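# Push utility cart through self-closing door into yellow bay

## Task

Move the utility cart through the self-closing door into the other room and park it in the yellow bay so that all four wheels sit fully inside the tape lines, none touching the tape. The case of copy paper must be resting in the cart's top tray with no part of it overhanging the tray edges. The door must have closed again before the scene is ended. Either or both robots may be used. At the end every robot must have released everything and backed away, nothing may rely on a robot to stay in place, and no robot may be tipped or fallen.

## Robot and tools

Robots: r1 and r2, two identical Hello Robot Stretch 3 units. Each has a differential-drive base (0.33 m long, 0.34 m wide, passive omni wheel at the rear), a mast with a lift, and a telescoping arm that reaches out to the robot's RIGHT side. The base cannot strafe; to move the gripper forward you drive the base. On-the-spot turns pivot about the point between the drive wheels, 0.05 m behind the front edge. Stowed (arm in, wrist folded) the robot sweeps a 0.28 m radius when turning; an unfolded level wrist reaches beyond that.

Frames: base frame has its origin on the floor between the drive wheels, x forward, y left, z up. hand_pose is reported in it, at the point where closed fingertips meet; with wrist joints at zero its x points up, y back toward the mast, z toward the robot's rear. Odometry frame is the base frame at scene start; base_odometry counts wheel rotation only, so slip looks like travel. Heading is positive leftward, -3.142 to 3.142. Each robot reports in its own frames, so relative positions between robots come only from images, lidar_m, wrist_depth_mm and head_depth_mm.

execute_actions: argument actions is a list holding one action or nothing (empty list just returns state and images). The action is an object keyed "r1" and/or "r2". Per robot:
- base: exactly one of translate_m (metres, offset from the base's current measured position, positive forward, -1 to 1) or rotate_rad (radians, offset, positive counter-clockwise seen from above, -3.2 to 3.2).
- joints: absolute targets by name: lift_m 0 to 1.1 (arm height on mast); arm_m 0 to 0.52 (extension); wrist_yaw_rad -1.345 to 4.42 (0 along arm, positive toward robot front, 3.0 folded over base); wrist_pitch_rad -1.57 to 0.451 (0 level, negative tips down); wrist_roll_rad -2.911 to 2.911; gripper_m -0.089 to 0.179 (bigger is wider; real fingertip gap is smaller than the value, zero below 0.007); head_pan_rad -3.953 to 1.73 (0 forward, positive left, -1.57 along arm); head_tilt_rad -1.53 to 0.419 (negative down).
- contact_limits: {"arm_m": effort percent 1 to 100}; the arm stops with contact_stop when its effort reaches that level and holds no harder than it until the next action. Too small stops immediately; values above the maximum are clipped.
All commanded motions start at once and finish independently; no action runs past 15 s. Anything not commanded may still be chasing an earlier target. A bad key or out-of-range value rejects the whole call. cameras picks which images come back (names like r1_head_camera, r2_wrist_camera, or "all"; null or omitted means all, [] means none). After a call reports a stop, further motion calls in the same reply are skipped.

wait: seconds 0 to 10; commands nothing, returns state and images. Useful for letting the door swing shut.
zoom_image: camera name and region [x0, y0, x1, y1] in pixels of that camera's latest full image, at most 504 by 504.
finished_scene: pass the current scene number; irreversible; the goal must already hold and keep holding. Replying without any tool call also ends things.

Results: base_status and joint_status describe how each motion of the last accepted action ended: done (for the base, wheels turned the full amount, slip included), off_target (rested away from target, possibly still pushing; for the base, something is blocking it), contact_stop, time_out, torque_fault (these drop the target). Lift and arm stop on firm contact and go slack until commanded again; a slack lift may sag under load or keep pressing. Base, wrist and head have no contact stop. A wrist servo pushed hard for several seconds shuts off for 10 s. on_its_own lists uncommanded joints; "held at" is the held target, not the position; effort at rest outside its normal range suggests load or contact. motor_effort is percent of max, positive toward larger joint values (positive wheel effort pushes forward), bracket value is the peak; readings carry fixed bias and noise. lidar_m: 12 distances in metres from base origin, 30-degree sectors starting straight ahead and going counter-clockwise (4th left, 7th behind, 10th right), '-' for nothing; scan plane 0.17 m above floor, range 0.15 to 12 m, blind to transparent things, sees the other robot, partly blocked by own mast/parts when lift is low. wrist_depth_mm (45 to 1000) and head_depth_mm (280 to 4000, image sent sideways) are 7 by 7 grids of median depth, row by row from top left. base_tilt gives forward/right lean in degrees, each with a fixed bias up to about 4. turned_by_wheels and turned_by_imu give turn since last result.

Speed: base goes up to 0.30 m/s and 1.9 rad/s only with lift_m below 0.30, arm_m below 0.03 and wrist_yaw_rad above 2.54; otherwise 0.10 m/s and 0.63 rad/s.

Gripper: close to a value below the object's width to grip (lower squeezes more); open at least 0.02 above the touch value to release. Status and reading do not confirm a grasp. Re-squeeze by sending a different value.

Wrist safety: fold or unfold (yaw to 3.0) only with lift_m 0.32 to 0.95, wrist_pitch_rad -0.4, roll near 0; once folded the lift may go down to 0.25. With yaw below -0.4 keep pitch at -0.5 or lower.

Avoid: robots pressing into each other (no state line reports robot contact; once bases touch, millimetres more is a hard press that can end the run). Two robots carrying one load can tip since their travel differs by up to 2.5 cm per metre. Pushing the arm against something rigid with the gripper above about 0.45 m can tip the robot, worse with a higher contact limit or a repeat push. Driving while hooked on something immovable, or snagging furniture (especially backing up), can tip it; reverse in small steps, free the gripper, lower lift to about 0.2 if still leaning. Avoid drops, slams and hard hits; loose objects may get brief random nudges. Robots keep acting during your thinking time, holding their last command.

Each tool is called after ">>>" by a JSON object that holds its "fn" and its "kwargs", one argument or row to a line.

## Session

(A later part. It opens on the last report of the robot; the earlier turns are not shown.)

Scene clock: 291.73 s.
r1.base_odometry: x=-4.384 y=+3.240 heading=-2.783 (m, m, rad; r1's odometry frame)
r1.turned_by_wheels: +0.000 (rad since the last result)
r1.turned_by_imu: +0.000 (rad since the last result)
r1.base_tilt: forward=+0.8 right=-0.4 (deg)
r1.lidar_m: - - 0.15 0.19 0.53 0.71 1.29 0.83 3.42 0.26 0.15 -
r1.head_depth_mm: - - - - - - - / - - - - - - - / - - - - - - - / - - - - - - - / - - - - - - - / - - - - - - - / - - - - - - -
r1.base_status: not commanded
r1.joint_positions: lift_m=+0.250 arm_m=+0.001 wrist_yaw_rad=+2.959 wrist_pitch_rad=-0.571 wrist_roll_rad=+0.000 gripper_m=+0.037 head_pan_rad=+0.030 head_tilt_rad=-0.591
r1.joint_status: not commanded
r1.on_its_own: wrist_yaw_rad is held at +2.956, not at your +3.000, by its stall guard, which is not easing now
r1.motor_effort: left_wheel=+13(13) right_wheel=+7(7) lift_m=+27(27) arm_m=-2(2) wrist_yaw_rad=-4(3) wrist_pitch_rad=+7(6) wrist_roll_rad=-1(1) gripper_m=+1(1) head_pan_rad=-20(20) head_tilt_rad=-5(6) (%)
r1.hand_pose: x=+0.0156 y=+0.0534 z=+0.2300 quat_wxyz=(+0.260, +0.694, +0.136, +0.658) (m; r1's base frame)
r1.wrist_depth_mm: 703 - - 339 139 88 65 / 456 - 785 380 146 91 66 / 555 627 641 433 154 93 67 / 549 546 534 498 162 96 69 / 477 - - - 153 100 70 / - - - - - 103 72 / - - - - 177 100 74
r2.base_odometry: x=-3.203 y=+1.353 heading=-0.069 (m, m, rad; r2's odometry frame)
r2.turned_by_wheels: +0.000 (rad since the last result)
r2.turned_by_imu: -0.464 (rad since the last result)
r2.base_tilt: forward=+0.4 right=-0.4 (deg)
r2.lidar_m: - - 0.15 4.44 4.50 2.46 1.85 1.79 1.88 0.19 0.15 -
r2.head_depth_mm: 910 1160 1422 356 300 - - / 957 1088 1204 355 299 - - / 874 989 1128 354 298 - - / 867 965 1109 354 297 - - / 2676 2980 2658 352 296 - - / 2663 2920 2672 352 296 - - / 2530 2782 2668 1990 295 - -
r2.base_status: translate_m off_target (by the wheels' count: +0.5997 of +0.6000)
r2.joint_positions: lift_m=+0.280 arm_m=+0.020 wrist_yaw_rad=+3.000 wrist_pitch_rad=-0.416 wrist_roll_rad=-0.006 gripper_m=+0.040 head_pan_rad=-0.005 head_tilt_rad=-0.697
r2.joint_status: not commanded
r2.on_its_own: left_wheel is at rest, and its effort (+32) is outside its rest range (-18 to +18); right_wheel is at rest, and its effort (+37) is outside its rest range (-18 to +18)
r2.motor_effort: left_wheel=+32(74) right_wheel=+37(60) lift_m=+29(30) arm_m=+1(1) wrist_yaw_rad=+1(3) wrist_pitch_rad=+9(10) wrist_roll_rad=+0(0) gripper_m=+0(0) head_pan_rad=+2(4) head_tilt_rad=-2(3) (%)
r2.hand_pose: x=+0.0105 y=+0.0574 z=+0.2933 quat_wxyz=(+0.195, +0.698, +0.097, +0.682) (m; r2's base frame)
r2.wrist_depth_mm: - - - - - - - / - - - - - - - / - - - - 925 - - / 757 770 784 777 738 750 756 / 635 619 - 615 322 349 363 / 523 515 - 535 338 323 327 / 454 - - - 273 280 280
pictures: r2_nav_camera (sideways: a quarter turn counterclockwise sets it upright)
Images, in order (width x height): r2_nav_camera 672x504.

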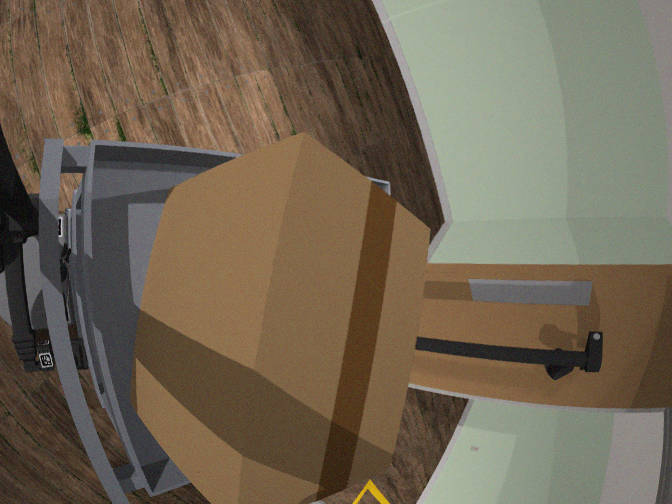

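>>> {"fn": "execute_actions", "kwargs": {
  "actions": [
    {"r1":{"base":{"translate_m":-0.05}},"r2":{"base":{"translate_m":-0.1}}}
  ],
  "cameras": []
}}

>>> {"fn": "execute_actions", "kwargs": {
  "actions": [
    {"r1":{"base":{"rotate_rad":-1.5}},"r2":{"base":{"rotate_rad":0.5}}}
  ],
  "cameras": []
}}

>>> {"fn": "execute_actions", "kwargs": {
  "actions": [
    {"r1":{"base":{"translate_m":1.0}},"r2":{"base":{"translate_m":0.15}}}
  ],
  "cameras": []
}}

>>> {"fn": "execute_actions", "kwargs": {
  "actions": [
    {"r2":{"base":{"rotate_rad":-0.9}}}
  ],
  "cameras": []
}}

>>> {"fn": "execute_actions", "kwargs": {
  "actions": [
    {"r2":{"base":{"translate_m":0.5}}}
  ],
  "cameras": ["r2_nav_camera","r1_nav_camera"]
}}

Scene clock: 294.70 s.
r1.base_odometry: x=-4.338 y=+3.258 heading=-2.782 (m, m, rad; r1's odometry frame)
r1.turned_by_wheels: +0.000 (rad since the last result)
r1.turned_by_imu: +0.002 (rad since the last result)
r1.base_tilt: forward=+0.9 right=-0.4 (deg)
r1.lidar_m: - - 0.15 0.19 0.50 0.87 1.27 0.79 3.42 0.47 0.15 -
r1.head_depth_mm: - - - - - - - / - - - - - - - / - - - - - - - / - - - - - - - / - - - - - - - / - - - - - - - / - - - - - - -
r1.base_status: done
r1.joint_positions: lift_m=+0.250 arm_m=+0.001 wrist_yaw_rad=+2.957 wrist_pitch_rad=-0.570 wrist_roll_rad=+0.000 gripper_m=+0.037 head_pan_rad=+0.007 head_tilt_rad=-0.595
r1.joint_status: not commanded
r1.on_its_own: wrist_yaw_rad is held at +2.956, not at your +3.000, by its stall guard, which is not easing now
r1.motor_effort: left_wheel=+12(35) right_wheel=+0(9) lift_m=+27(27) arm_m=-2(2) wrist_yaw_rad=-1(3) wrist_pitch_rad=+7(7) wrist_roll_rad=-1(1) gripper_m=+1(1) head_pan_rad=-5(21) head_tilt_rad=-3(6) (%)
r1.hand_pose: x=+0.0160 y=+0.0534 z=+0.2301 quat_wxyz=(+0.261, +0.694, +0.136, +0.657) (m; r1's base frame)
r1.wrist_depth_mm: 642 - 682 291 147 98 74 / 429 - 840 327 156 102 76 / 636 549 648 371 166 106 78 / 550 539 545 419 176 110 81 / 480 - - - 168 115 83 / - - - - - 120 86 / - - - - 204 118 89
r2.base_odometry: x=-3.303 y=+1.360 heading=-0.069 (m, m, rad; r2's odometry frame)
r2.turned_by_wheels: +0.000 (rad since the last result)
r2.turned_by_imu: +0.001 (rad since the last result)
r2.base_tilt: forward=+0.3 right=-0.4 (deg)
r2.lidar_m: 0.15 0.15 0.21 4.50 4.46 2.34 1.75 1.71 1.79 1.47 0.21 0.15
r2.head_depth_mm: 973 1172 1429 354 299 290 334 / 989 1134 1199 354 299 298 353 / 901 1009 1066 353 298 305 376 / 2360 2620 462 352 293 319 401 / 2765 3080 461 352 293 337 430 / 2724 2977 2714 351 300 358 445 / 2601 2837 2637 350 308 380 455
r2.base_status: done
r2.joint_positions: lift_m=+0.280 arm_m=+0.020 wrist_yaw_rad=+3.000 wrist_pitch_rad=-0.416 wrist_roll_rad=-0.006 gripper_m=+0.040 head_pan_rad=-0.005 head_tilt_rad=-0.697
r2.joint_status: not commanded
r2.motor_effort: left_wheel=+1(24) right_wheel=-1(27) lift_m=+29(29) arm_m=+1(0) wrist_yaw_rad=+0(1) wrist_pitch_rad=+9(9) wrist_roll_rad=+0(0) gripper_m=+0(0) head_pan_rad=+2(2) head_tilt_rad=-2(1) (%)
r2.hand_pose: x=+0.0105 y=+0.0574 z=+0.2933 quat_wxyz=(+0.195, +0.698, +0.097, +0.682) (m; r2's base frame)
r2.wrist_depth_mm: - - - - - 221 - / - - - - - 238 - / - - - - - 262 - / 777 775 786 756 767 325 745 / 613 630 - 620 609 340 356 / 515 517 - 525 338 291 325 / 462 - - - 430 241 278
pictures: none
No camera images: the call's "cameras" was empty. Leave "cameras" out to get every camera's image.

Scene clock: 296.97 s.
r1.base_odometry: x=-4.337 y=+3.258 heading=+2.001 (m, m, rad; r1's odometry frame)
r1.turned_by_wheels: -1.499 (rad since the last result)
r1.turned_by_imu: -1.357 (rad since the last result)
r1.base_tilt: forward=+0.9 right=-0.4 (deg)
r1.lidar_m: 0.34 0.20 0.18 0.18 0.21 0.37 0.51 0.48 2.55 0.81 0.77 3.37
r1.head_depth_mm: 2888 3219 3288 2487 1924 1557 1313 / 2973 3290 3443 2469 1916 1568 1320 / 3126 3322 3491 2457 1910 1561 1316 / 3232 3550 3391 2450 1900 1543 1313 / 370 401 438 482 536 602 689 / 306 324 347 374 406 442 488 / - 288 295 307 327 351 378
r1.base_status: done
r1.joint_positions: lift_m=+0.250 arm_m=+0.001 wrist_yaw_rad=+2.957 wrist_pitch_rad=-0.570 wrist_roll_rad=+0.000 gripper_m=+0.037 head_pan_rad=+0.007 head_tilt_rad=-0.595
r1.joint_status: not commanded
r1.on_its_own: wrist_yaw_rad is held at +2.956, not at your +3.000, by its stall guard, which is not easing now; left_wheel is at rest, and its effort (+31) is outside its rest range (-18 to +18)
r1.motor_effort: left_wheel=+31(77) right_wheel=+0(9) lift_m=+27(27) arm_m=-2(2) wrist_yaw_rad=-1(1) wrist_pitch_rad=+7(6) wrist_roll_rad=+0(1) gripper_m=+0(0) head_pan_rad=-5(5) head_tilt_rad=-3(3) (%)
r1.hand_pose: x=+0.0160 y=+0.0533 z=+0.2301 quat_wxyz=(+0.261, +0.694, +0.136, +0.657) (m; r1's base frame)
r1.wrist_depth_mm: 233 - 213 206 198 192 186 / 261 - 236 228 219 212 204 / 296 289 264 257 246 235 226 / 343 329 303 291 279 265 253 / 407 - - - 314 304 288 / - - - - - 354 333 / - - - - 347 346 349
r2.base_odometry: x=-3.303 y=+1.360 heading=+0.431 (m, m, rad; r2's odometry frame)
r2.turned_by_wheels: +0.500 (rad since the last result)
r2.turned_by_imu: +0.501 (rad since the last result)
r2.base_tilt: forward=+0.4 right=-0.5 (deg)
r2.lidar_m: 0.15 0.21 4.41 4.38 2.40 1.76 1.71 1.78 1.48 0.22 0.16 0.15
r2.head_depth_mm: 2637 2927 2728 355 295 297 338 / 2605 2911 2702 354 302 333 390 / 2622 2865 2679 353 330 385 448 / 2605 2882 2695 2057 389 467 467 / 2596 2871 2680 2037 1670 525 462 / 2578 2870 2652 2042 1658 1391 436 / 2604 2853 2679 2043 1648 1393 1199
r2.base_status: done
r2.joint_positions: lift_m=+0.280 arm_m=+0.020 wrist_yaw_rad=+3.000 wrist_pitch_rad=-0.416 wrist_roll_rad=-0.006 gripper_m=+0.040 head_pan_rad=-0.005 head_tilt_rad=-0.697
r2.joint_status: not commanded
r2.motor_effort: left_wheel=-2(10) right_wheel=+2(7) lift_m=+29(29) arm_m=+1(0) wrist_yaw_rad=+1(1) wrist_pitch_rad=+9(9) wrist_roll_rad=+0(0) gripper_m=+0(0) head_pan_rad=+2(2) head_tilt_rad=-2(2) (%)
r2.hand_pose: x=+0.0105 y=+0.0574 z=+0.2933 quat_wxyz=(+0.195, +0.698, +0.097, +0.682) (m; r2's base frame)
r2.wrist_depth_mm: - - - - - - - / - - - - - - - / - - - - - - - / 772 788 788 772 767 755 753 / 627 630 - 621 630 606 582 / 516 520 - 538 528 510 239 / 461 - - - 443 442 230
pictures: none
No camera images: the call's "cameras" was empty. Leave "cameras" out to get every camera's image.

Scene clock: 302.47 s.
r1.base_odometry: x=-4.756 y=+4.166 heading=+2.002 (m, m, rad; r1's odometry frame)
r1.turned_by_wheels: +0.000 (rad since the last result)
r1.turned_by_imu: +1.093 (rad since the last result)
r1.base_tilt: forward=+0.8 right=-0.5 (deg)
r1.lidar_m: - - 0.15 0.19 0.71 0.70 2.72 0.81 3.38 3.12 0.15 -
r1.head_depth_mm: - - - - - - - / - - - - - - - / - - - - - - - / - - - - - - - / - - - - - - - / - - - - - - - / - - - - - - -
r1.base_status: translate_m off_target (by the wheels' count: +0.9999 of +1.0000)
r1.joint_positions: lift_m=+0.250 arm_m=+0.001 wrist_yaw_rad=+2.958 wrist_pitch_rad=-0.571 wrist_roll_rad=+0.000 gripper_m=+0.037 head_pan_rad=+0.015 head_tilt_rad=-0.592
r1.joint_status: not commanded
r1.on_its_own: wrist_yaw_rad is held at +2.956, not at your +3.000, by its stall guard, which is not easing now; left_wheel is at rest, and its effort (+27) is outside its rest range (-18 to +18)
r1.motor_effort: left_wheel=+27(100) right_wheel=+10(68) lift_m=+28(29) arm_m=-1(2) wrist_yaw_rad=-3(18) wrist_pitch_rad=+7(8) wrist_roll_rad=-1(1) gripper_m=+1(1) head_pan_rad=-10(18) head_tilt_rad=-5(7) (%)
r1.hand_pose: x=+0.0157 y=+0.0533 z=+0.2299 quat_wxyz=(+0.261, +0.694, +0.136, +0.657) (m; r1's base frame)
r1.wrist_depth_mm: 603 - - 335 139 88 64 / 800 - 819 380 145 90 66 / 662 640 642 431 153 93 67 / 545 531 540 493 161 96 69 / 472 - - - 153 100 70 / - - - - - 103 72 / - - - - 176 100 74
r2.base_odometry: x=-3.166 y=+1.422 heading=+0.431 (m, m, rad; r2's odometry frame)
r2.turned_by_wheels: +0.000 (rad since the last result)
r2.turned_by_imu: -0.027 (rad since the last result)
r2.base_tilt: forward=+0.4 right=-0.5 (deg)
r2.lidar_m: 0.16 0.18 4.09 4.40 2.67 1.93 1.86 1.91 1.49 0.17 0.15 -
r2.head_depth_mm: 2523 2833 2742 355 299 291 322 / 2536 2781 2718 2071 298 324 377 / 2481 2774 2677 2057 338 383 441 / 2469 2755 2689 2065 1659 1370 457 / 2455 2755 2664 2044 1659 1398 1162 / 2440 2718 2662 2059 1650 1395 1210 / 2439 2706 2667 2050 1667 1399 1203
r2.base_status: done
r2.joint_positions: lift_m=+0.280 arm_m=+0.020 wrist_yaw_rad=+3.000 wrist_pitch_rad=-0.416 wrist_roll_rad=-0.006 gripper_m=+0.040 head_pan_rad=-0.005 head_tilt_rad=-0.697
r2.joint_status: not commanded
r2.motor_effort: left_wheel=+0(14) right_wheel=-1(41) lift_m=+29(29) arm_m=+0(0) wrist_yaw_rad=+1(1) wrist_pitch_rad=+9(9) wrist_roll_rad=+0(0) gripper_m=+0(0) head_pan_rad=+3(3) head_tilt_rad=-2(2) (%)
r2.hand_pose: x=+0.0105 y=+0.0574 z=+0.2933 quat_wxyz=(+0.195, +0.698, +0.098, +0.682) (m; r2's base frame)
r2.wrist_depth_mm: - - - - - - - / - - - - - - - / - - - - - - - / 772 770 789 757 768 777 760 / 629 619 - 622 634 608 606 / 514 523 - 536 527 506 490 / 459 - - - 437 440 195
pictures: none
No camera images: the call's "cameras" was empty. Leave "cameras" out to get every camera's image.

Scene clock: 304.27 s.
r1.base_odometry: x=-4.756 y=+4.166 heading=+2.002 (m, m, rad; r1's odometry frame)
r1.turned_by_wheels: +0.000 (rad since the last result)
r1.turned_by_imu: +0.000 (rad since the last result)
r1.base_tilt: forward=+0.8 right=-0.4 (deg)
r1.lidar_m: - - 0.15 0.19 0.71 0.71 1.89 0.81 3.39 3.11 0.15 -
r1.head_depth_mm: - - - - - - - / - - - - - - - / - - - - - - - / - - - - - - - / - - - - - - - / - - - - - - - / - - - - - - -
r1.base_status: not commanded
r1.joint_positions: lift_m=+0.250 arm_m=+0.001 wrist_yaw_rad=+2.958 wrist_pitch_rad=-0.571 wrist_roll_rad=+0.000 gripper_m=+0.037 head_pan_rad=+0.015 head_tilt_rad=-0.592
r1.joint_status: not commanded
r1.on_its_own: wrist_yaw_rad is held at +2.956, not at your +3.000, by its stall guard, which is not easing now; left_wheel is at rest, and its effort (+27) is outside its rest range (-18 to +18)
r1.motor_effort: left_wheel=+27(27) right_wheel=+10(10) lift_m=+28(28) arm_m=-1(1) wrist_yaw_rad=-3(3) wrist_pitch_rad=+7(7) wrist_roll_rad=-1(1) gripper_m=+2(1) head_pan_rad=-10(10) head_tilt_rad=-5(5) (%)
r1.hand_pose: x=+0.0157 y=+0.0533 z=+0.2299 quat_wxyz=(+0.261, +0.694, +0.136, +0.657) (m; r1's base frame)
r1.wrist_depth_mm: 612 - - 336 139 88 64 / 808 - 824 378 145 91 66 / 669 658 660 433 153 93 67 / 550 543 538 491 161 96 69 / 478 - - - 153 100 70 / - - - - - 103 72 / - - - - 176 100 74
r2.base_odometry: x=-3.166 y=+1.422 heading=-0.469 (m, m, rad; r2's odometry frame)
r2.turned_by_wheels: -0.900 (rad since the last result)
r2.turned_by_imu: -0.900 (rad since the last result)
r2.base_tilt: forward=+0.4 right=-0.4 (deg)
r2.lidar_m: - - 0.15 3.16 4.45 4.41 2.35 1.88 1.85 1.80 0.30 0.15
r2.head_depth_mm: 3775 - 2719 1947 299 305 450 / - - 2670 354 299 303 374 / - - 2700 353 298 299 367 / 1368 1532 1635 352 297 296 361 / 1209 1340 1429 351 297 296 356 / 1134 1237 1320 350 296 296 351 / 1045 1128 1206 349 296 293 346
r2.base_status: done
r2.joint_positions: lift_m=+0.280 arm_m=+0.020 wrist_yaw_rad=+3.000 wrist_pitch_rad=-0.416 wrist_roll_rad=-0.006 gripper_m=+0.040 head_pan_rad=-0.005 head_tilt_rad=-0.697
r2.joint_status: not commanded
r2.motor_effort: left_wheel=+2(11) right_wheel=-2(6) lift_m=+29(30) arm_m=+0(1) wrist_yaw_rad=+1(1) wrist_pitch_rad=+9(9) wrist_roll_rad=+0(0) gripper_m=+0(0) head_pan_rad=+3(3) head_tilt_rad=-2(2) (%)
r2.hand_pose: x=+0.0105 y=+0.0574 z=+0.2933 quat_wxyz=(+0.195, +0.698, +0.098, +0.682) (m; r2's base frame)
r2.wrist_depth_mm: - - - - 215 - - / - - - - 235 - - / - - - - 258 - 554 / 778 777 744 767 340 427 477 / 617 615 - 603 361 390 388 / 512 516 - 528 276 327 325 / 458 - - - 318 264 279
pictures: none
No camera images: the call's "cameras" was empty. Leave "cameras" out to get every camera's image.

Scene clock: 307.43 s.
r1.base_odometry: x=-4.756 y=+4.166 heading=+2.002 (m, m, rad; r1's odometry frame)
r1.turned_by_wheels: +0.000 (rad since the last result)
r1.turned_by_imu: +0.000 (rad since the last result)
r1.base_tilt: forward=+0.8 right=-0.4 (deg)
r1.lidar_m: - - 0.15 0.19 0.47 0.47 2.72 0.81 3.38 3.11 0.15 -
r1.head_depth_mm: - - - - - - - / - - - - - - - / - - - - - - - / - - - - - - - / - - - - - - - / - - - - - - - / - - - - - - -
r1.base_status: not commanded
r1.joint_positions: lift_m=+0.250 arm_m=+0.001 wrist_yaw_rad=+2.958 wrist_pitch_rad=-0.571 wrist_roll_rad=+0.000 gripper_m=+0.037 head_pan_rad=+0.015 head_tilt_rad=-0.592
r1.joint_status: not commanded
r1.on_its_own: wrist_yaw_rad is held at +2.956, not at your +3.000, by its stall guard, which is not easing now; left_wheel is at rest, and its effort (+28) is outside its rest range (-18 to +18)
r1.motor_effort: left_wheel=+28(28) right_wheel=+10(10) lift_m=+27(28) arm_m=-1(1) wrist_yaw_rad=-4(3) wrist_pitch_rad=+6(7) wrist_roll_rad=-1(1) gripper_m=+1(1) head_pan_rad=-10(10) head_tilt_rad=-5(5) (%)
r1.hand_pose: x=+0.0157 y=+0.0533 z=+0.2299 quat_wxyz=(+0.261, +0.694, +0.136, +0.657) (m; r1's base frame)
r1.wrist_depth_mm: 689 - 624 336 139 88 64 / 405 - 746 383 146 90 66 / 437 635 649 437 153 93 67 / 514 547 542 492 161 96 69 / 482 - - - 153 99 70 / - - - - - 103 72 / - - - - 176 100 74
r2.base_odometry: x=-2.720 y=+1.197 heading=-0.468 (m, m, rad; r2's odometry frame)
r2.turned_by_wheels: +0.001 (rad since the last result)
r2.turned_by_imu: +0.066 (rad since the last result)
r2.base_tilt: forward=+0.3 right=-0.4 (deg)
r2.lidar_m: - - 0.15 0.19 4.65 4.60 2.60 2.16 2.15 1.46 0.15 -
r2.head_depth_mm: 3690 3821 2690 2079 299 - - / 1088 1352 2509 745 298 - - / 889 996 1154 354 298 - - / 883 988 1116 352 297 - - / 808 898 997 351 296 - - / 745 818 901 350 295 - - / 691 754 826 350 294 - -
r2.base_status: translate_m off_target (by the wheels' count: +0.4997 of +0.5000)
r2.joint_positions: lift_m=+0.280 arm_m=+0.020 wrist_yaw_rad=+3.000 wrist_pitch_rad=-0.416 wrist_roll_rad=-0.006 gripper_m=+0.040 head_pan_rad=-0.005 head_tilt_rad=-0.699
r2.joint_status: not commanded
r2.on_its_own: left_wheel is at rest, and its effort (+52) is outside its rest range (-18 to +18); right_wheel is at rest, and its effort (+20) is outside its rest range (-18 to +18)
r2.motor_effort: left_wheel=+52(74) right_wheel=+20(69) lift_m=+29(29) arm_m=+1(0) wrist_yaw_rad=+1(2) wrist_pitch_rad=+9(9) wrist_roll_rad=+0(0) gripper_m=+0(0) head_pan_rad=+3(2) head_tilt_rad=-1(2) (%)
r2.hand_pose: x=+0.0105 y=+0.0573 z=+0.2933 quat_wxyz=(+0.195, +0.698, +0.098, +0.682) (m; r2's base frame)
r2.wrist_depth_mm: - - - - - - - / - - - - - - - / - - - 932 - - - / 766 767 775 693 398 418 440 / 620 621 - 585 402 390 391 / 518 514 - 533 336 327 324 / 459 - - - 268 278 277
pictures: r1_nav_camera (sideways: a quarter turn counterclockwise sets it upright), r2_nav_camera (sideways: a quarter turn counterclockwise sets it upright)
Images, in order (width x height): r1_nav_camera 672x504, r2_nav_camera 672x504.

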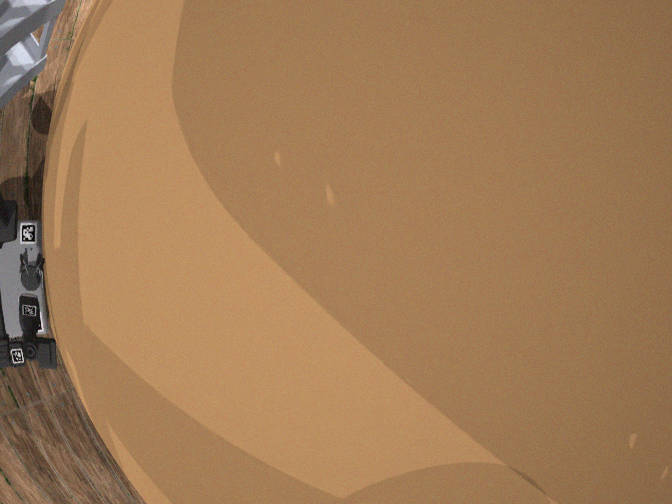

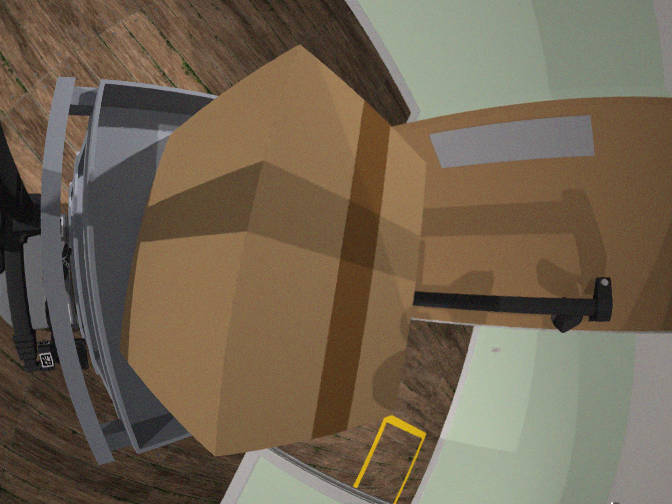

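>>> {"fn": "execute_actions", "kwargs": {
  "actions": [
    {"r1":{"base":{"translate_m":-0.12}},"r2":{"base":{"translate_m":-0.03}}}
  ],
  "cameras": []
}}

>>> {"fn": "execute_actions", "kwargs": {
  "actions": [
    {"r1":{"base":{"rotate_rad":-1.6}}}
  ],
  "cameras": []
}}

>>> {"fn": "execute_actions", "kwargs": {
  "actions": [
    {"r1":{"base":{"translate_m":1.0}}}
  ],
  "cameras": ["r2_nav_camera","r1_nav_camera"]
}}

Scene clock: 310.47 s.
r1.base_odometry: x=-4.706 y=+4.057 heading=+2.002 (m, m, rad; r1's odometry frame)
r1.turned_by_wheels: +0.000 (rad since the last result)
r1.turned_by_imu: +0.000 (rad since the last result)
r1.base_tilt: forward=+0.9 right=-0.4 (deg)
r1.lidar_m: 0.15 0.15 0.17 0.31 0.47 2.83 2.46 0.70 3.24 3.12 0.26 0.16
r1.head_depth_mm: - - - - - - - / - - - - - - - / - - - - - - - / - - - - - - - / - - - - - - - / - - - - - - - / - - - - - - -
r1.base_status: done
r1.joint_positions: lift_m=+0.250 arm_m=+0.001 wrist_yaw_rad=+2.957 wrist_pitch_rad=-0.571 wrist_roll_rad=+0.000 gripper_m=+0.037 head_pan_rad=+0.007 head_tilt_rad=-0.594
r1.joint_status: not commanded
r1.on_its_own: wrist_yaw_rad is held at +2.956, not at your +3.000, by its stall guard, which is not easing now
r1.motor_effort: left_wheel=+0(15) right_wheel=+0(10) lift_m=+27(28) arm_m=-1(1) wrist_yaw_rad=-2(3) wrist_pitch_rad=+7(7) wrist_roll_rad=-1(1) gripper_m=+0(1) head_pan_rad=-5(10) head_tilt_rad=-4(6) (%)
r1.hand_pose: x=+0.0159 y=+0.0533 z=+0.2299 quat_wxyz=(+0.261, +0.694, +0.136, +0.657) (m; r1's base frame)
r1.wrist_depth_mm: 362 - 566 410 243 173 134 / 376 - 741 458 260 180 139 / 638 480 650 518 275 188 143 / 552 523 537 523 299 198 149 / 478 - - - 294 209 155 / - - - - - 220 162 / - - - - 334 220 168
r2.base_odometry: x=-2.747 y=+1.210 heading=-0.468 (m, m, rad; r2's odometry frame)
r2.turned_by_wheels: +0.000 (rad since the last result)
r2.turned_by_imu: +0.003 (rad since the last result)
r2.base_tilt: forward=+0.3 right=-0.4 (deg)
r2.lidar_m: - - 0.15 0.19 4.61 4.60 2.58 2.14 2.13 1.48 0.15 -
r2.head_depth_mm: 3676 3861 2686 1359 299 - - / 988 905 1328 353 298 - - / 932 1068 1231 353 297 - - / 810 904 1025 352 297 - - / 716 791 881 351 296 - - / 643 702 771 350 295 - - / 580 628 692 350 294 - -
r2.base_status: done
r2.joint_positions: lift_m=+0.280 arm_m=+0.020 wrist_yaw_rad=+3.000 wrist_pitch_rad=-0.416 wrist_roll_rad=-0.006 gripper_m=+0.040 head_pan_rad=-0.005 head_tilt_rad=-0.699
r2.joint_status: not commanded
r2.motor_effort: left_wheel=+8(50) right_wheel=+0(16) lift_m=+29(30) arm_m=+1(1) wrist_yaw_rad=+1(0) wrist_pitch_rad=+9(9) wrist_roll_rad=+0(0) gripper_m=+0(0) head_pan_rad=+2(3) head_tilt_rad=-1(1) (%)
r2.hand_pose: x=+0.0105 y=+0.0573 z=+0.2933 quat_wxyz=(+0.195, +0.698, +0.098, +0.682) (m; r2's base frame)
r2.wrist_depth_mm: - - - - - - - / - - - - - - - / - - - 897 - - - / 752 786 762 714 392 413 437 / 621 620 - 598 389 390 392 / 532 522 - 522 335 322 324 / 451 - - - 264 281 277
pictures: none
No camera images: the call's "cameras" was empty. Leave "cameras" out to get every camera's image.

Scene clock: 313.13 s.
r1.base_odometry: x=-4.706 y=+4.057 heading=+0.403 (m, m, rad; r1's odometry frame)
r1.turned_by_wheels: -1.599 (rad since the last result)
r1.turned_by_imu: -1.317 (rad since the last result)
r1.base_tilt: forward=+0.9 right=-0.3 (deg)
r1.lidar_m: 3.16 0.23 0.18 0.17 0.18 0.26 0.38 0.38 2.61 0.68 0.68 3.21
r1.head_depth_mm: 2742 3004 3243 2501 1908 1560 1317 / 2816 3007 3276 2461 1892 1550 1312 / 2819 3068 3222 2447 1904 1549 1314 / 2828 3092 3271 2409 1886 1535 1309 / 2879 3136 3338 2415 1880 1543 1312 / 2900 3237 3375 2419 1867 1539 1302 / 2926 3225 3320 2408 1870 1533 1246
r1.base_status: rotate_rad off_target (by the wheels' count: -1.5989 of -1.6000)
r1.joint_positions: lift_m=+0.250 arm_m=+0.001 wrist_yaw_rad=+2.956 wrist_pitch_rad=-0.570 wrist_roll_rad=+0.000 gripper_m=+0.037 head_pan_rad=+0.006 head_tilt_rad=-0.599
r1.joint_status: not commanded
r1.on_its_own: wrist_yaw_rad is held at +2.956, not at your +3.000, by its stall guard, which is not easing now; left_wheel is at rest, and its effort (+62) is outside its rest range (-18 to +18)
r1.motor_effort: left_wheel=+62(100) right_wheel=+5(28) lift_m=+27(28) arm_m=-1(1) wrist_yaw_rad=+0(2) wrist_pitch_rad=+6(7) wrist_roll_rad=-1(1) gripper_m=+0(1) head_pan_rad=-4(6) head_tilt_rad=+0(4) (%)
r1.hand_pose: x=+0.0162 y=+0.0534 z=+0.2301 quat_wxyz=(+0.261, +0.694, +0.135, +0.657) (m; r1's base frame)
r1.wrist_depth_mm: 188 - 195 200 206 211 217 / 205 - 215 221 229 234 242 / 228 232 242 249 258 265 282 / 260 265 276 280 294 306 370 / 289 - - - 338 357 433 / - - - - - 392 389 / - - - - 348 350 348
r2.base_odometry: x=-2.747 y=+1.210 heading=-0.468 (m, m, rad; r2's odometry frame)
r2.turned_by_wheels: +0.000 (rad since the last result)
r2.turned_by_imu: +0.001 (rad since the last result)
r2.base_tilt: forward=+0.3 right=-0.5 (deg)
r2.lidar_m: - - 0.15 0.19 4.62 4.59 2.57 2.14 2.13 1.48 0.15 -
r2.head_depth_mm: 3684 3771 2728 2062 298 - - / 1102 1396 2554 353 298 - - / 881 992 1165 353 298 - - / 816 911 1030 352 297 - - / 718 794 887 351 295 - - / 647 706 776 350 295 - - / 585 633 695 348 294 - -
r2.base_status: not commanded
r2.joint_positions: lift_m=+0.280 arm_m=+0.020 wrist_yaw_rad=+3.000 wrist_pitch_rad=-0.416 wrist_roll_rad=-0.006 gripper_m=+0.040 head_pan_rad=-0.005 head_tilt_rad=-0.699
r2.joint_status: not commanded
r2.motor_effort: left_wheel=+1(8) right_wheel=-1(1) lift_m=+29(29) arm_m=+1(0) wrist_yaw_rad=+1(1) wrist_pitch_rad=+10(10) wrist_roll_rad=+0(0) gripper_m=+0(0) head_pan_rad=+2(2) head_tilt_rad=-1(1) (%)
r2.hand_pose: x=+0.0105 y=+0.0573 z=+0.2933 quat_wxyz=(+0.195, +0.698, +0.098, +0.682) (m; r2's base frame)
r2.wrist_depth_mm: - - - - - - - / - - - - - - - / - - - 914 - - - / 776 782 774 704 395 414 444 / 625 636 - 597 387 391 388 / 514 518 - 532 339 322 326 / 463 - - - 264 280 280
pictures: none
No camera images: the call's "cameras" was empty. Leave "cameras" out to get every camera's image.

Scene clock: 318.67 s.
r1.base_odometry: x=-3.787 y=+4.450 heading=+0.403 (m, m, rad; r1's odometry frame)
r1.turned_by_wheels: +0.000 (rad since the last result)
r1.turned_by_imu: +1.840 (rad since the last result)
r1.base_tilt: forward=+0.9 right=-0.4 (deg)
r1.lidar_m: - - 0.15 0.70 2.98 0.77 0.79 3.15 2.89 2.91 2.95 -
r1.head_depth_mm: - - - - - - - / - - - - - - - / - - - - - - - / - - - - - - - / - - - - - - - / - - - - 1915 1567 1308 / 2188 2394 2626 2494 - - -
r1.base_status: translate_m off_target (by the wheels' count: +0.9997 of +1.0000)
r1.joint_positions: lift_m=+0.250 arm_m=+0.001 wrist_yaw_rad=+2.960 wrist_pitch_rad=-0.570 wrist_roll_rad=+0.000 gripper_m=+0.037 head_pan_rad=-0.005 head_tilt_rad=-0.599
r1.joint_status: not commanded
r1.on_its_own: wrist_yaw_rad is held at +2.956, not at your +3.000, by its stall guard, which is not easing now; left_wheel is at rest, and its effort (+50) is outside its rest range (-18 to +18); right_wheel is at rest, and its effort (+35) is outside its rest range (-18 to +18)
r1.motor_effort: left_wheel=+50(100) right_wheel=+35(95) lift_m=+27(30) arm_m=-1(2) wrist_yaw_rad=-4(13) wrist_pitch_rad=+6(9) wrist_roll_rad=-1(1) gripper_m=+1(3) head_pan_rad=+3(39) head_tilt_rad=+0(6) (%)
r1.hand_pose: x=+0.0155 y=+0.0536 z=+0.2302 quat_wxyz=(+0.260, +0.694, +0.136, +0.658) (m; r1's base frame)
r1.wrist_depth_mm: - - - - 327 86 67 / 842 - 820 815 283 83 73 / 677 648 655 651 250 87 81 / 549 546 541 535 221 96 91 / 478 - - - 160 109 101 / - - - - - 127 109 / - - - - 175 145 113
r2.base_odometry: x=-2.747 y=+1.210 heading=-0.468 (m, m, rad; r2's odometry frame)
r2.turned_by_wheels: +0.000 (rad since the last result)
r2.turned_by_imu: +0.002 (rad since the last result)
r2.base_tilt: forward=+0.3 right=-0.4 (deg)
r2.lidar_m: - - 0.15 0.19 4.61 4.60 2.57 2.14 2.14 1.48 0.15 -
r2.head_depth_mm: 3645 3468 2611 1350 299 - - / 1101 1389 1681 353 298 - - / 932 1062 1227 353 298 - - / 817 905 1025 352 297 - - / 718 791 882 352 296 - - / 644 702 772 350 295 - - / 579 627 690 349 294 - -
r2.base_status: not commanded
r2.joint_positions: lift_m=+0.280 arm_m=+0.020 wrist_yaw_rad=+3.000 wrist_pitch_rad=-0.416 wrist_roll_rad=-0.006 gripper_m=+0.040 head_pan_rad=-0.005 head_tilt_rad=-0.699
r2.joint_status: not commanded
r2.motor_effort: left_wheel=+6(16) right_wheel=+0(2) lift_m=+29(29) arm_m=+1(1) wrist_yaw_rad=+1(0) wrist_pitch_rad=+10(9) wrist_roll_rad=+0(0) gripper_m=+1(0) head_pan_rad=+2(2) head_tilt_rad=-1(1) (%)
r2.hand_pose: x=+0.0105 y=+0.0573 z=+0.2933 quat_wxyz=(+0.195, +0.698, +0.098, +0.682) (m; r2's base frame)
r2.wrist_depth_mm: - - - - - - - / - - - - - - - / - - - 913 - - - / 768 791 794 703 392 416 432 / 611 619 - 605 394 385 390 / 513 514 - 522 340 327 325 / 459 - - - 264 277 278
pictures: r1_nav_camera (sideways: a quarter turn counterclockwise sets it upright), r2_nav_camera (sideways: a quarter turn counterclockwise sets it upright)
Images, in order (width x height): r1_nav_camera 672x504, r2_nav_camera 672x504.

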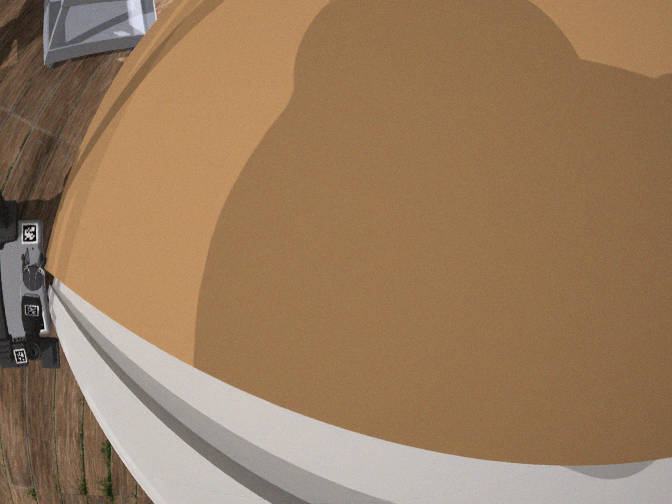

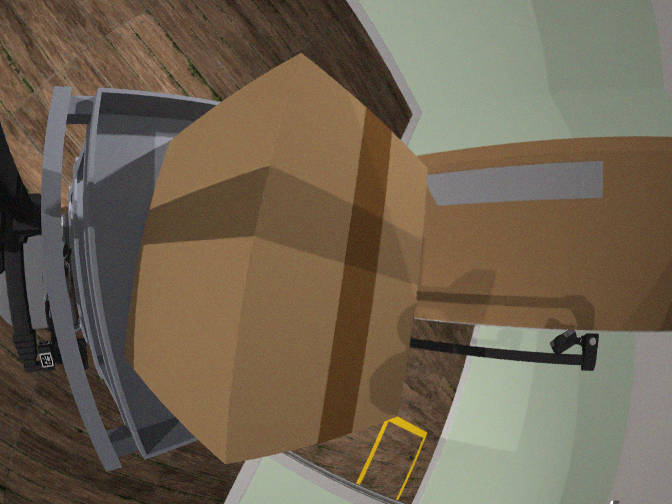

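>>> {"fn": "execute_actions", "kwargs": {
  "actions": [
    {"r1":{"base":{"translate_m":-0.15}}}
  ],
  "cameras": []
}}

>>> {"fn": "execute_actions", "kwargs": {
  "actions": [
    {"r1":{"base":{"rotate_rad":-1.9}}}
  ],
  "cameras": []
}}

>>> {"fn": "execute_actions", "kwargs": {
  "actions": [
    {"r1":{"base":{"translate_m":1.0}}}
  ],
  "cameras": ["r2_nav_camera","r1_nav_camera"]
}}

Scene clock: 321.07 s.
r1.base_odometry: x=-3.925 y=+4.391 heading=+0.403 (m, m, rad; r1's odometry frame)
r1.turned_by_wheels: +0.000 (rad since the last result)
r1.turned_by_imu: +0.000 (rad since the last result)
r1.base_tilt: forward=+0.9 right=-0.4 (deg)
r1.lidar_m: 0.20 0.21 0.39 0.71 2.82 0.63 2.59 3.10 2.83 2.86 2.37 0.21
r1.head_depth_mm: - - - - - - 294 / - - - - - - 300 / - - - - - 291 313 / - - - - - 299 347 / - - - - - - 306 / - - - - - - 301 / - - - - - - 309
r1.base_status: done
r1.joint_positions: lift_m=+0.250 arm_m=+0.001 wrist_yaw_rad=+2.957 wrist_pitch_rad=-0.570 wrist_roll_rad=+0.000 gripper_m=+0.037 head_pan_rad=-0.005 head_tilt_rad=-0.599
r1.joint_status: not commanded
r1.on_its_own: wrist_yaw_rad is held at +2.956, not at your +3.000, by its stall guard, which is not easing now
r1.motor_effort: left_wheel=+0(37) right_wheel=+0(24) lift_m=+26(27) arm_m=-1(1) wrist_yaw_rad=-1(4) wrist_pitch_rad=+6(6) wrist_roll_rad=-1(1) gripper_m=+0(1) head_pan_rad=+3(3) head_tilt_rad=+0(0) (%)
r1.hand_pose: x=+0.0160 y=+0.0535 z=+0.2302 quat_wxyz=(+0.261, +0.694, +0.136, +0.657) (m; r1's base frame)
r1.wrist_depth_mm: - - - 791 942 455 269 / 842 - 804 810 800 439 261 / 660 645 647 638 640 421 257 / 554 552 541 536 528 409 249 / 476 - - - 465 399 243 / - - - - - 371 240 / - - - - 349 340 237
r2.base_odometry: x=-2.747 y=+1.210 heading=-0.468 (m, m, rad; r2's odometry frame)
r2.turned_by_wheels: +0.000 (rad since the last result)
r2.turned_by_imu: +0.001 (rad since the last result)
r2.base_tilt: forward=+0.4 right=-0.4 (deg)
r2.lidar_m: - - 0.15 0.19 4.62 4.59 2.57 2.14 2.13 1.48 0.15 -
r2.head_depth_mm: 3692 3792 2707 1331 299 - - / 1098 1397 2562 354 298 - - / 936 1059 1223 352 298 - - / 810 908 1028 352 297 - - / 716 790 879 350 296 - - / 643 701 774 351 295 - - / 582 627 689 349 294 - -
r2.base_status: not commanded
r2.joint_positions: lift_m=+0.280 arm_m=+0.020 wrist_yaw_rad=+3.000 wrist_pitch_rad=-0.416 wrist_roll_rad=-0.006 gripper_m=+0.040 head_pan_rad=-0.005 head_tilt_rad=-0.699
r2.joint_status: not commanded
r2.motor_effort: left_wheel=+6(6) right_wheel=+0(0) lift_m=+29(29) arm_m=+1(0) wrist_yaw_rad=+1(1) wrist_pitch_rad=+9(9) wrist_roll_rad=+0(0) gripper_m=+0(0) head_pan_rad=+3(2) head_tilt_rad=+0(1) (%)
r2.hand_pose: x=+0.0105 y=+0.0573 z=+0.2933 quat_wxyz=(+0.195, +0.698, +0.098, +0.682) (m; r2's base frame)
r2.wrist_depth_mm: - - - - - - - / - - - - - - - / - - - 896 - - - / 784 792 767 678 393 413 437 / 630 629 - 578 394 386 388 / 517 515 - 521 339 323 325 / 455 - - - 267 280 281
pictures: none
No camera images: the call's "cameras" was empty. Leave "cameras" out to get every camera's image.

Scene clock: 323.60 s.
r1.base_odometry: x=-3.925 y=+4.391 heading=-1.497 (m, m, rad; r1's odometry frame)
r1.turned_by_wheels: -1.900 (rad since the last result)
r1.turned_by_imu: -1.894 (rad since the last result)
r1.base_tilt: forward=+0.9 right=-0.4 (deg)
r1.lidar_m: 2.84 2.92 2.21 0.21 0.22 0.25 0.69 0.84 2.65 0.63 2.72 2.91
r1.head_depth_mm: 2486 2726 2958 2463 1912 1553 1313 / 2488 2745 2999 2455 1923 1540 1309 / 2504 2746 2998 2449 1906 1556 1306 / 2517 2783 3022 2408 1888 1548 1306 / 2547 2745 3018 2422 1886 1539 1305 / 2538 2849 2999 2401 1869 1540 1297 / 2569 2799 3030 2411 1869 1532 1298
r1.base_status: done
r1.joint_positions: lift_m=+0.250 arm_m=+0.001 wrist_yaw_rad=+2.957 wrist_pitch_rad=-0.570 wrist_roll_rad=+0.000 gripper_m=+0.037 head_pan_rad=-0.005 head_tilt_rad=-0.599
r1.joint_status: not commanded
r1.on_its_own: wrist_yaw_rad is held at +2.956, not at your +3.000, by its stall guard, which is not easing now
r1.motor_effort: left_wheel=+3(15) right_wheel=-2(8) lift_m=+26(27) arm_m=-2(2) wrist_yaw_rad=-1(1) wrist_pitch_rad=+6(7) wrist_roll_rad=-1(1) gripper_m=+0(0) head_pan_rad=+3(3) head_tilt_rad=+0(0) (%)
r1.hand_pose: x=+0.0160 y=+0.0535 z=+0.2302 quat_wxyz=(+0.261, +0.694, +0.136, +0.657) (m; r1's base frame)
r1.wrist_depth_mm: 188 - 238 255 - - - / 204 - 265 282 816 789 776 / 227 235 295 319 632 625 629 / 254 267 337 354 535 526 523 / 284 - - - 462 448 450 / - - - - - 396 387 / - - - - 351 350 346
r2.base_odometry: x=-2.747 y=+1.210 heading=-0.468 (m, m, rad; r2's odometry frame)
r2.turned_by_wheels: +0.000 (rad since the last result)
r2.turned_by_imu: +0.001 (rad since the last result)
r2.base_tilt: forward=+0.4 right=-0.5 (deg)
r2.lidar_m: - - 0.15 0.19 4.61 4.58 2.57 2.14 2.13 1.48 0.15 -
r2.head_depth_mm: 3596 3762 2718 1367 299 - - / 1100 1238 1443 354 298 - - / 936 1064 1233 353 298 - - / 815 907 1030 353 297 - - / 715 791 882 351 295 - - / 642 702 769 350 295 - - / 581 629 689 349 294 - -
r2.base_status: not commanded
r2.joint_positions: lift_m=+0.280 arm_m=+0.020 wrist_yaw_rad=+3.000 wrist_pitch_rad=-0.416 wrist_roll_rad=-0.006 gripper_m=+0.040 head_pan_rad=-0.005 head_tilt_rad=-0.699
r2.joint_status: not commanded
r2.motor_effort: left_wheel=+6(6) right_wheel=+0(0) lift_m=+30(29) arm_m=+1(1) wrist_yaw_rad=+1(0) wrist_pitch_rad=+9(9) wrist_roll_rad=+0(0) gripper_m=+0(0) head_pan_rad=+2(2) head_tilt_rad=-1(1) (%)
r2.hand_pose: x=+0.0105 y=+0.0573 z=+0.2933 quat_wxyz=(+0.195, +0.698, +0.098, +0.682) (m; r2's base frame)
r2.wrist_depth_mm: - - - - - - - / - - - - - - - / - - - 872 - - - / 779 772 777 717 390 416 435 / 628 630 - 581 389 390 388 / 525 513 - 537 335 323 323 / 463 - - - 266 280 279
pictures: none
No camera images: the call's "cameras" was empty. Leave "cameras" out to get every camera's image.

Scene clock: 328.53 s.
r1.base_odometry: x=-3.851 y=+3.394 heading=-1.497 (m, m, rad; r1's odometry frame)
r1.turned_by_wheels: +0.000 (rad since the last result)
r1.turned_by_imu: -0.001 (rad since the last result)
r1.base_tilt: forward=+0.9 right=-0.4 (deg)
r1.lidar_m: 1.84 1.94 2.15 2.11 1.30 0.98 0.97 1.18 1.46 2.63 2.49 1.89
r1.head_depth_mm: 1577 1722 1908 2134 1908 1572 1322 / 1591 1737 1944 2152 1907 1546 1324 / 1604 1762 1934 2168 1892 1551 1312 / 1602 1758 1947 2175 1887 1546 1303 / 1613 1765 1968 2145 1880 1546 1297 / 1637 1791 1987 2190 1880 1532 1298 / 1643 1794 2003 2201 1862 1521 1296
r1.base_status: done
r1.joint_positions: lift_m=+0.250 arm_m=+0.001 wrist_yaw_rad=+2.957 wrist_pitch_rad=-0.570 wrist_roll_rad=+0.000 gripper_m=+0.037 head_pan_rad=-0.005 head_tilt_rad=-0.599
r1.joint_status: not commanded
r1.on_its_own: wrist_yaw_rad is held at +2.956, not at your +3.000, by its stall guard, which is not easing now
r1.motor_effort: left_wheel=+3(14) right_wheel=-3(6) lift_m=+26(27) arm_m=-2(2) wrist_yaw_rad=-1(1) wrist_pitch_rad=+6(6) wrist_roll_rad=-1(1) gripper_m=+0(0) head_pan_rad=+3(3) head_tilt_rad=-1(0) (%)
r1.hand_pose: x=+0.0160 y=+0.0535 z=+0.2302 quat_wxyz=(+0.261, +0.694, +0.136, +0.657) (m; r1's base frame)
r1.wrist_depth_mm: - - - - - - - / 849 - 823 816 808 788 785 / 664 654 664 650 646 628 624 / 550 544 532 536 525 523 523 / 481 - - - 464 449 451 / - - - - - 389 391 / - - - - 351 346 348
r2.base_odometry: x=-2.747 y=+1.210 heading=-0.468 (m, m, rad; r2's odometry frame)
r2.turned_by_wheels: +0.000 (rad since the last result)
r2.turned_by_imu: +0.001 (rad since the last result)
r2.base_tilt: forward=+0.4 right=-0.5 (deg)
r2.lidar_m: - - 0.15 0.19 4.63 4.59 2.57 2.13 2.13 1.48 0.15 -
r2.head_depth_mm: 3624 3768 2712 2087 299 - - / 1100 1389 2581 353 298 - - / 935 1062 1234 353 297 - - / 813 906 1024 352 296 - - / 717 792 883 351 296 - - / 643 701 771 350 295 - - / 579 628 689 349 294 - -
r2.base_status: not commanded
r2.joint_positions: lift_m=+0.280 arm_m=+0.020 wrist_yaw_rad=+3.000 wrist_pitch_rad=-0.416 wrist_roll_rad=-0.006 gripper_m=+0.040 head_pan_rad=-0.005 head_tilt_rad=-0.699
r2.joint_status: not commanded
r2.motor_effort: left_wheel=+6(6) right_wheel=+0(1) lift_m=+29(29) arm_m=+1(1) wrist_yaw_rad=+1(1) wrist_pitch_rad=+9(9) wrist_roll_rad=+0(0) gripper_m=+0(1) head_pan_rad=+2(3) head_tilt_rad=-1(2) (%)
r2.hand_pose: x=+0.0105 y=+0.0573 z=+0.2933 quat_wxyz=(+0.195, +0.698, +0.098, +0.682) (m; r2's base frame)
r2.wrist_depth_mm: - - - - - - - / - - - - - - - / - - - 903 - - - / 799 768 770 705 394 408 444 / 627 624 - 593 395 390 387 / 518 511 - 545 337 325 325 / 458 - - - 263 278 278
pictures: r1_nav_camera (sideways: a quarter turn counterclockwise sets it upright), r2_nav_camera (sideways: a quarter turn counterclockwise sets it upright)
Images, in order (width x height): r1_nav_camera 672x504, r2_nav_camera 672x504.

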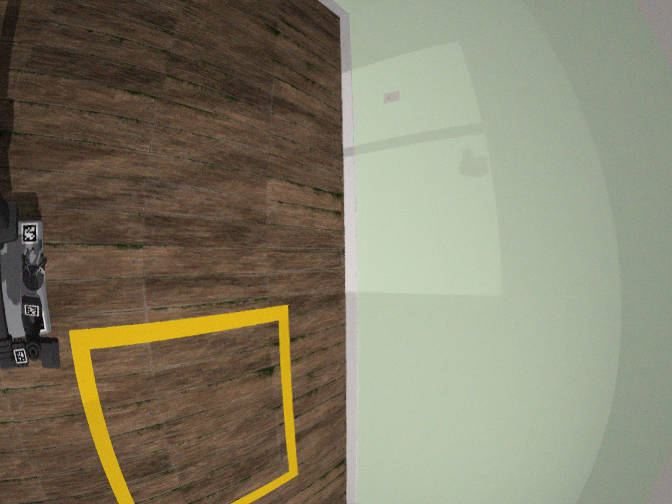

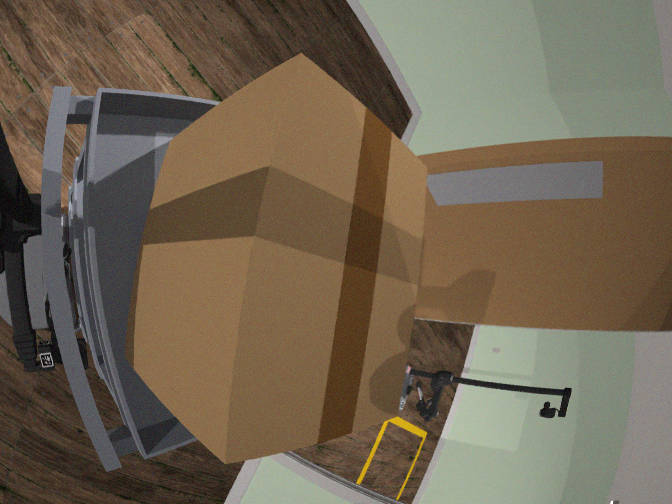

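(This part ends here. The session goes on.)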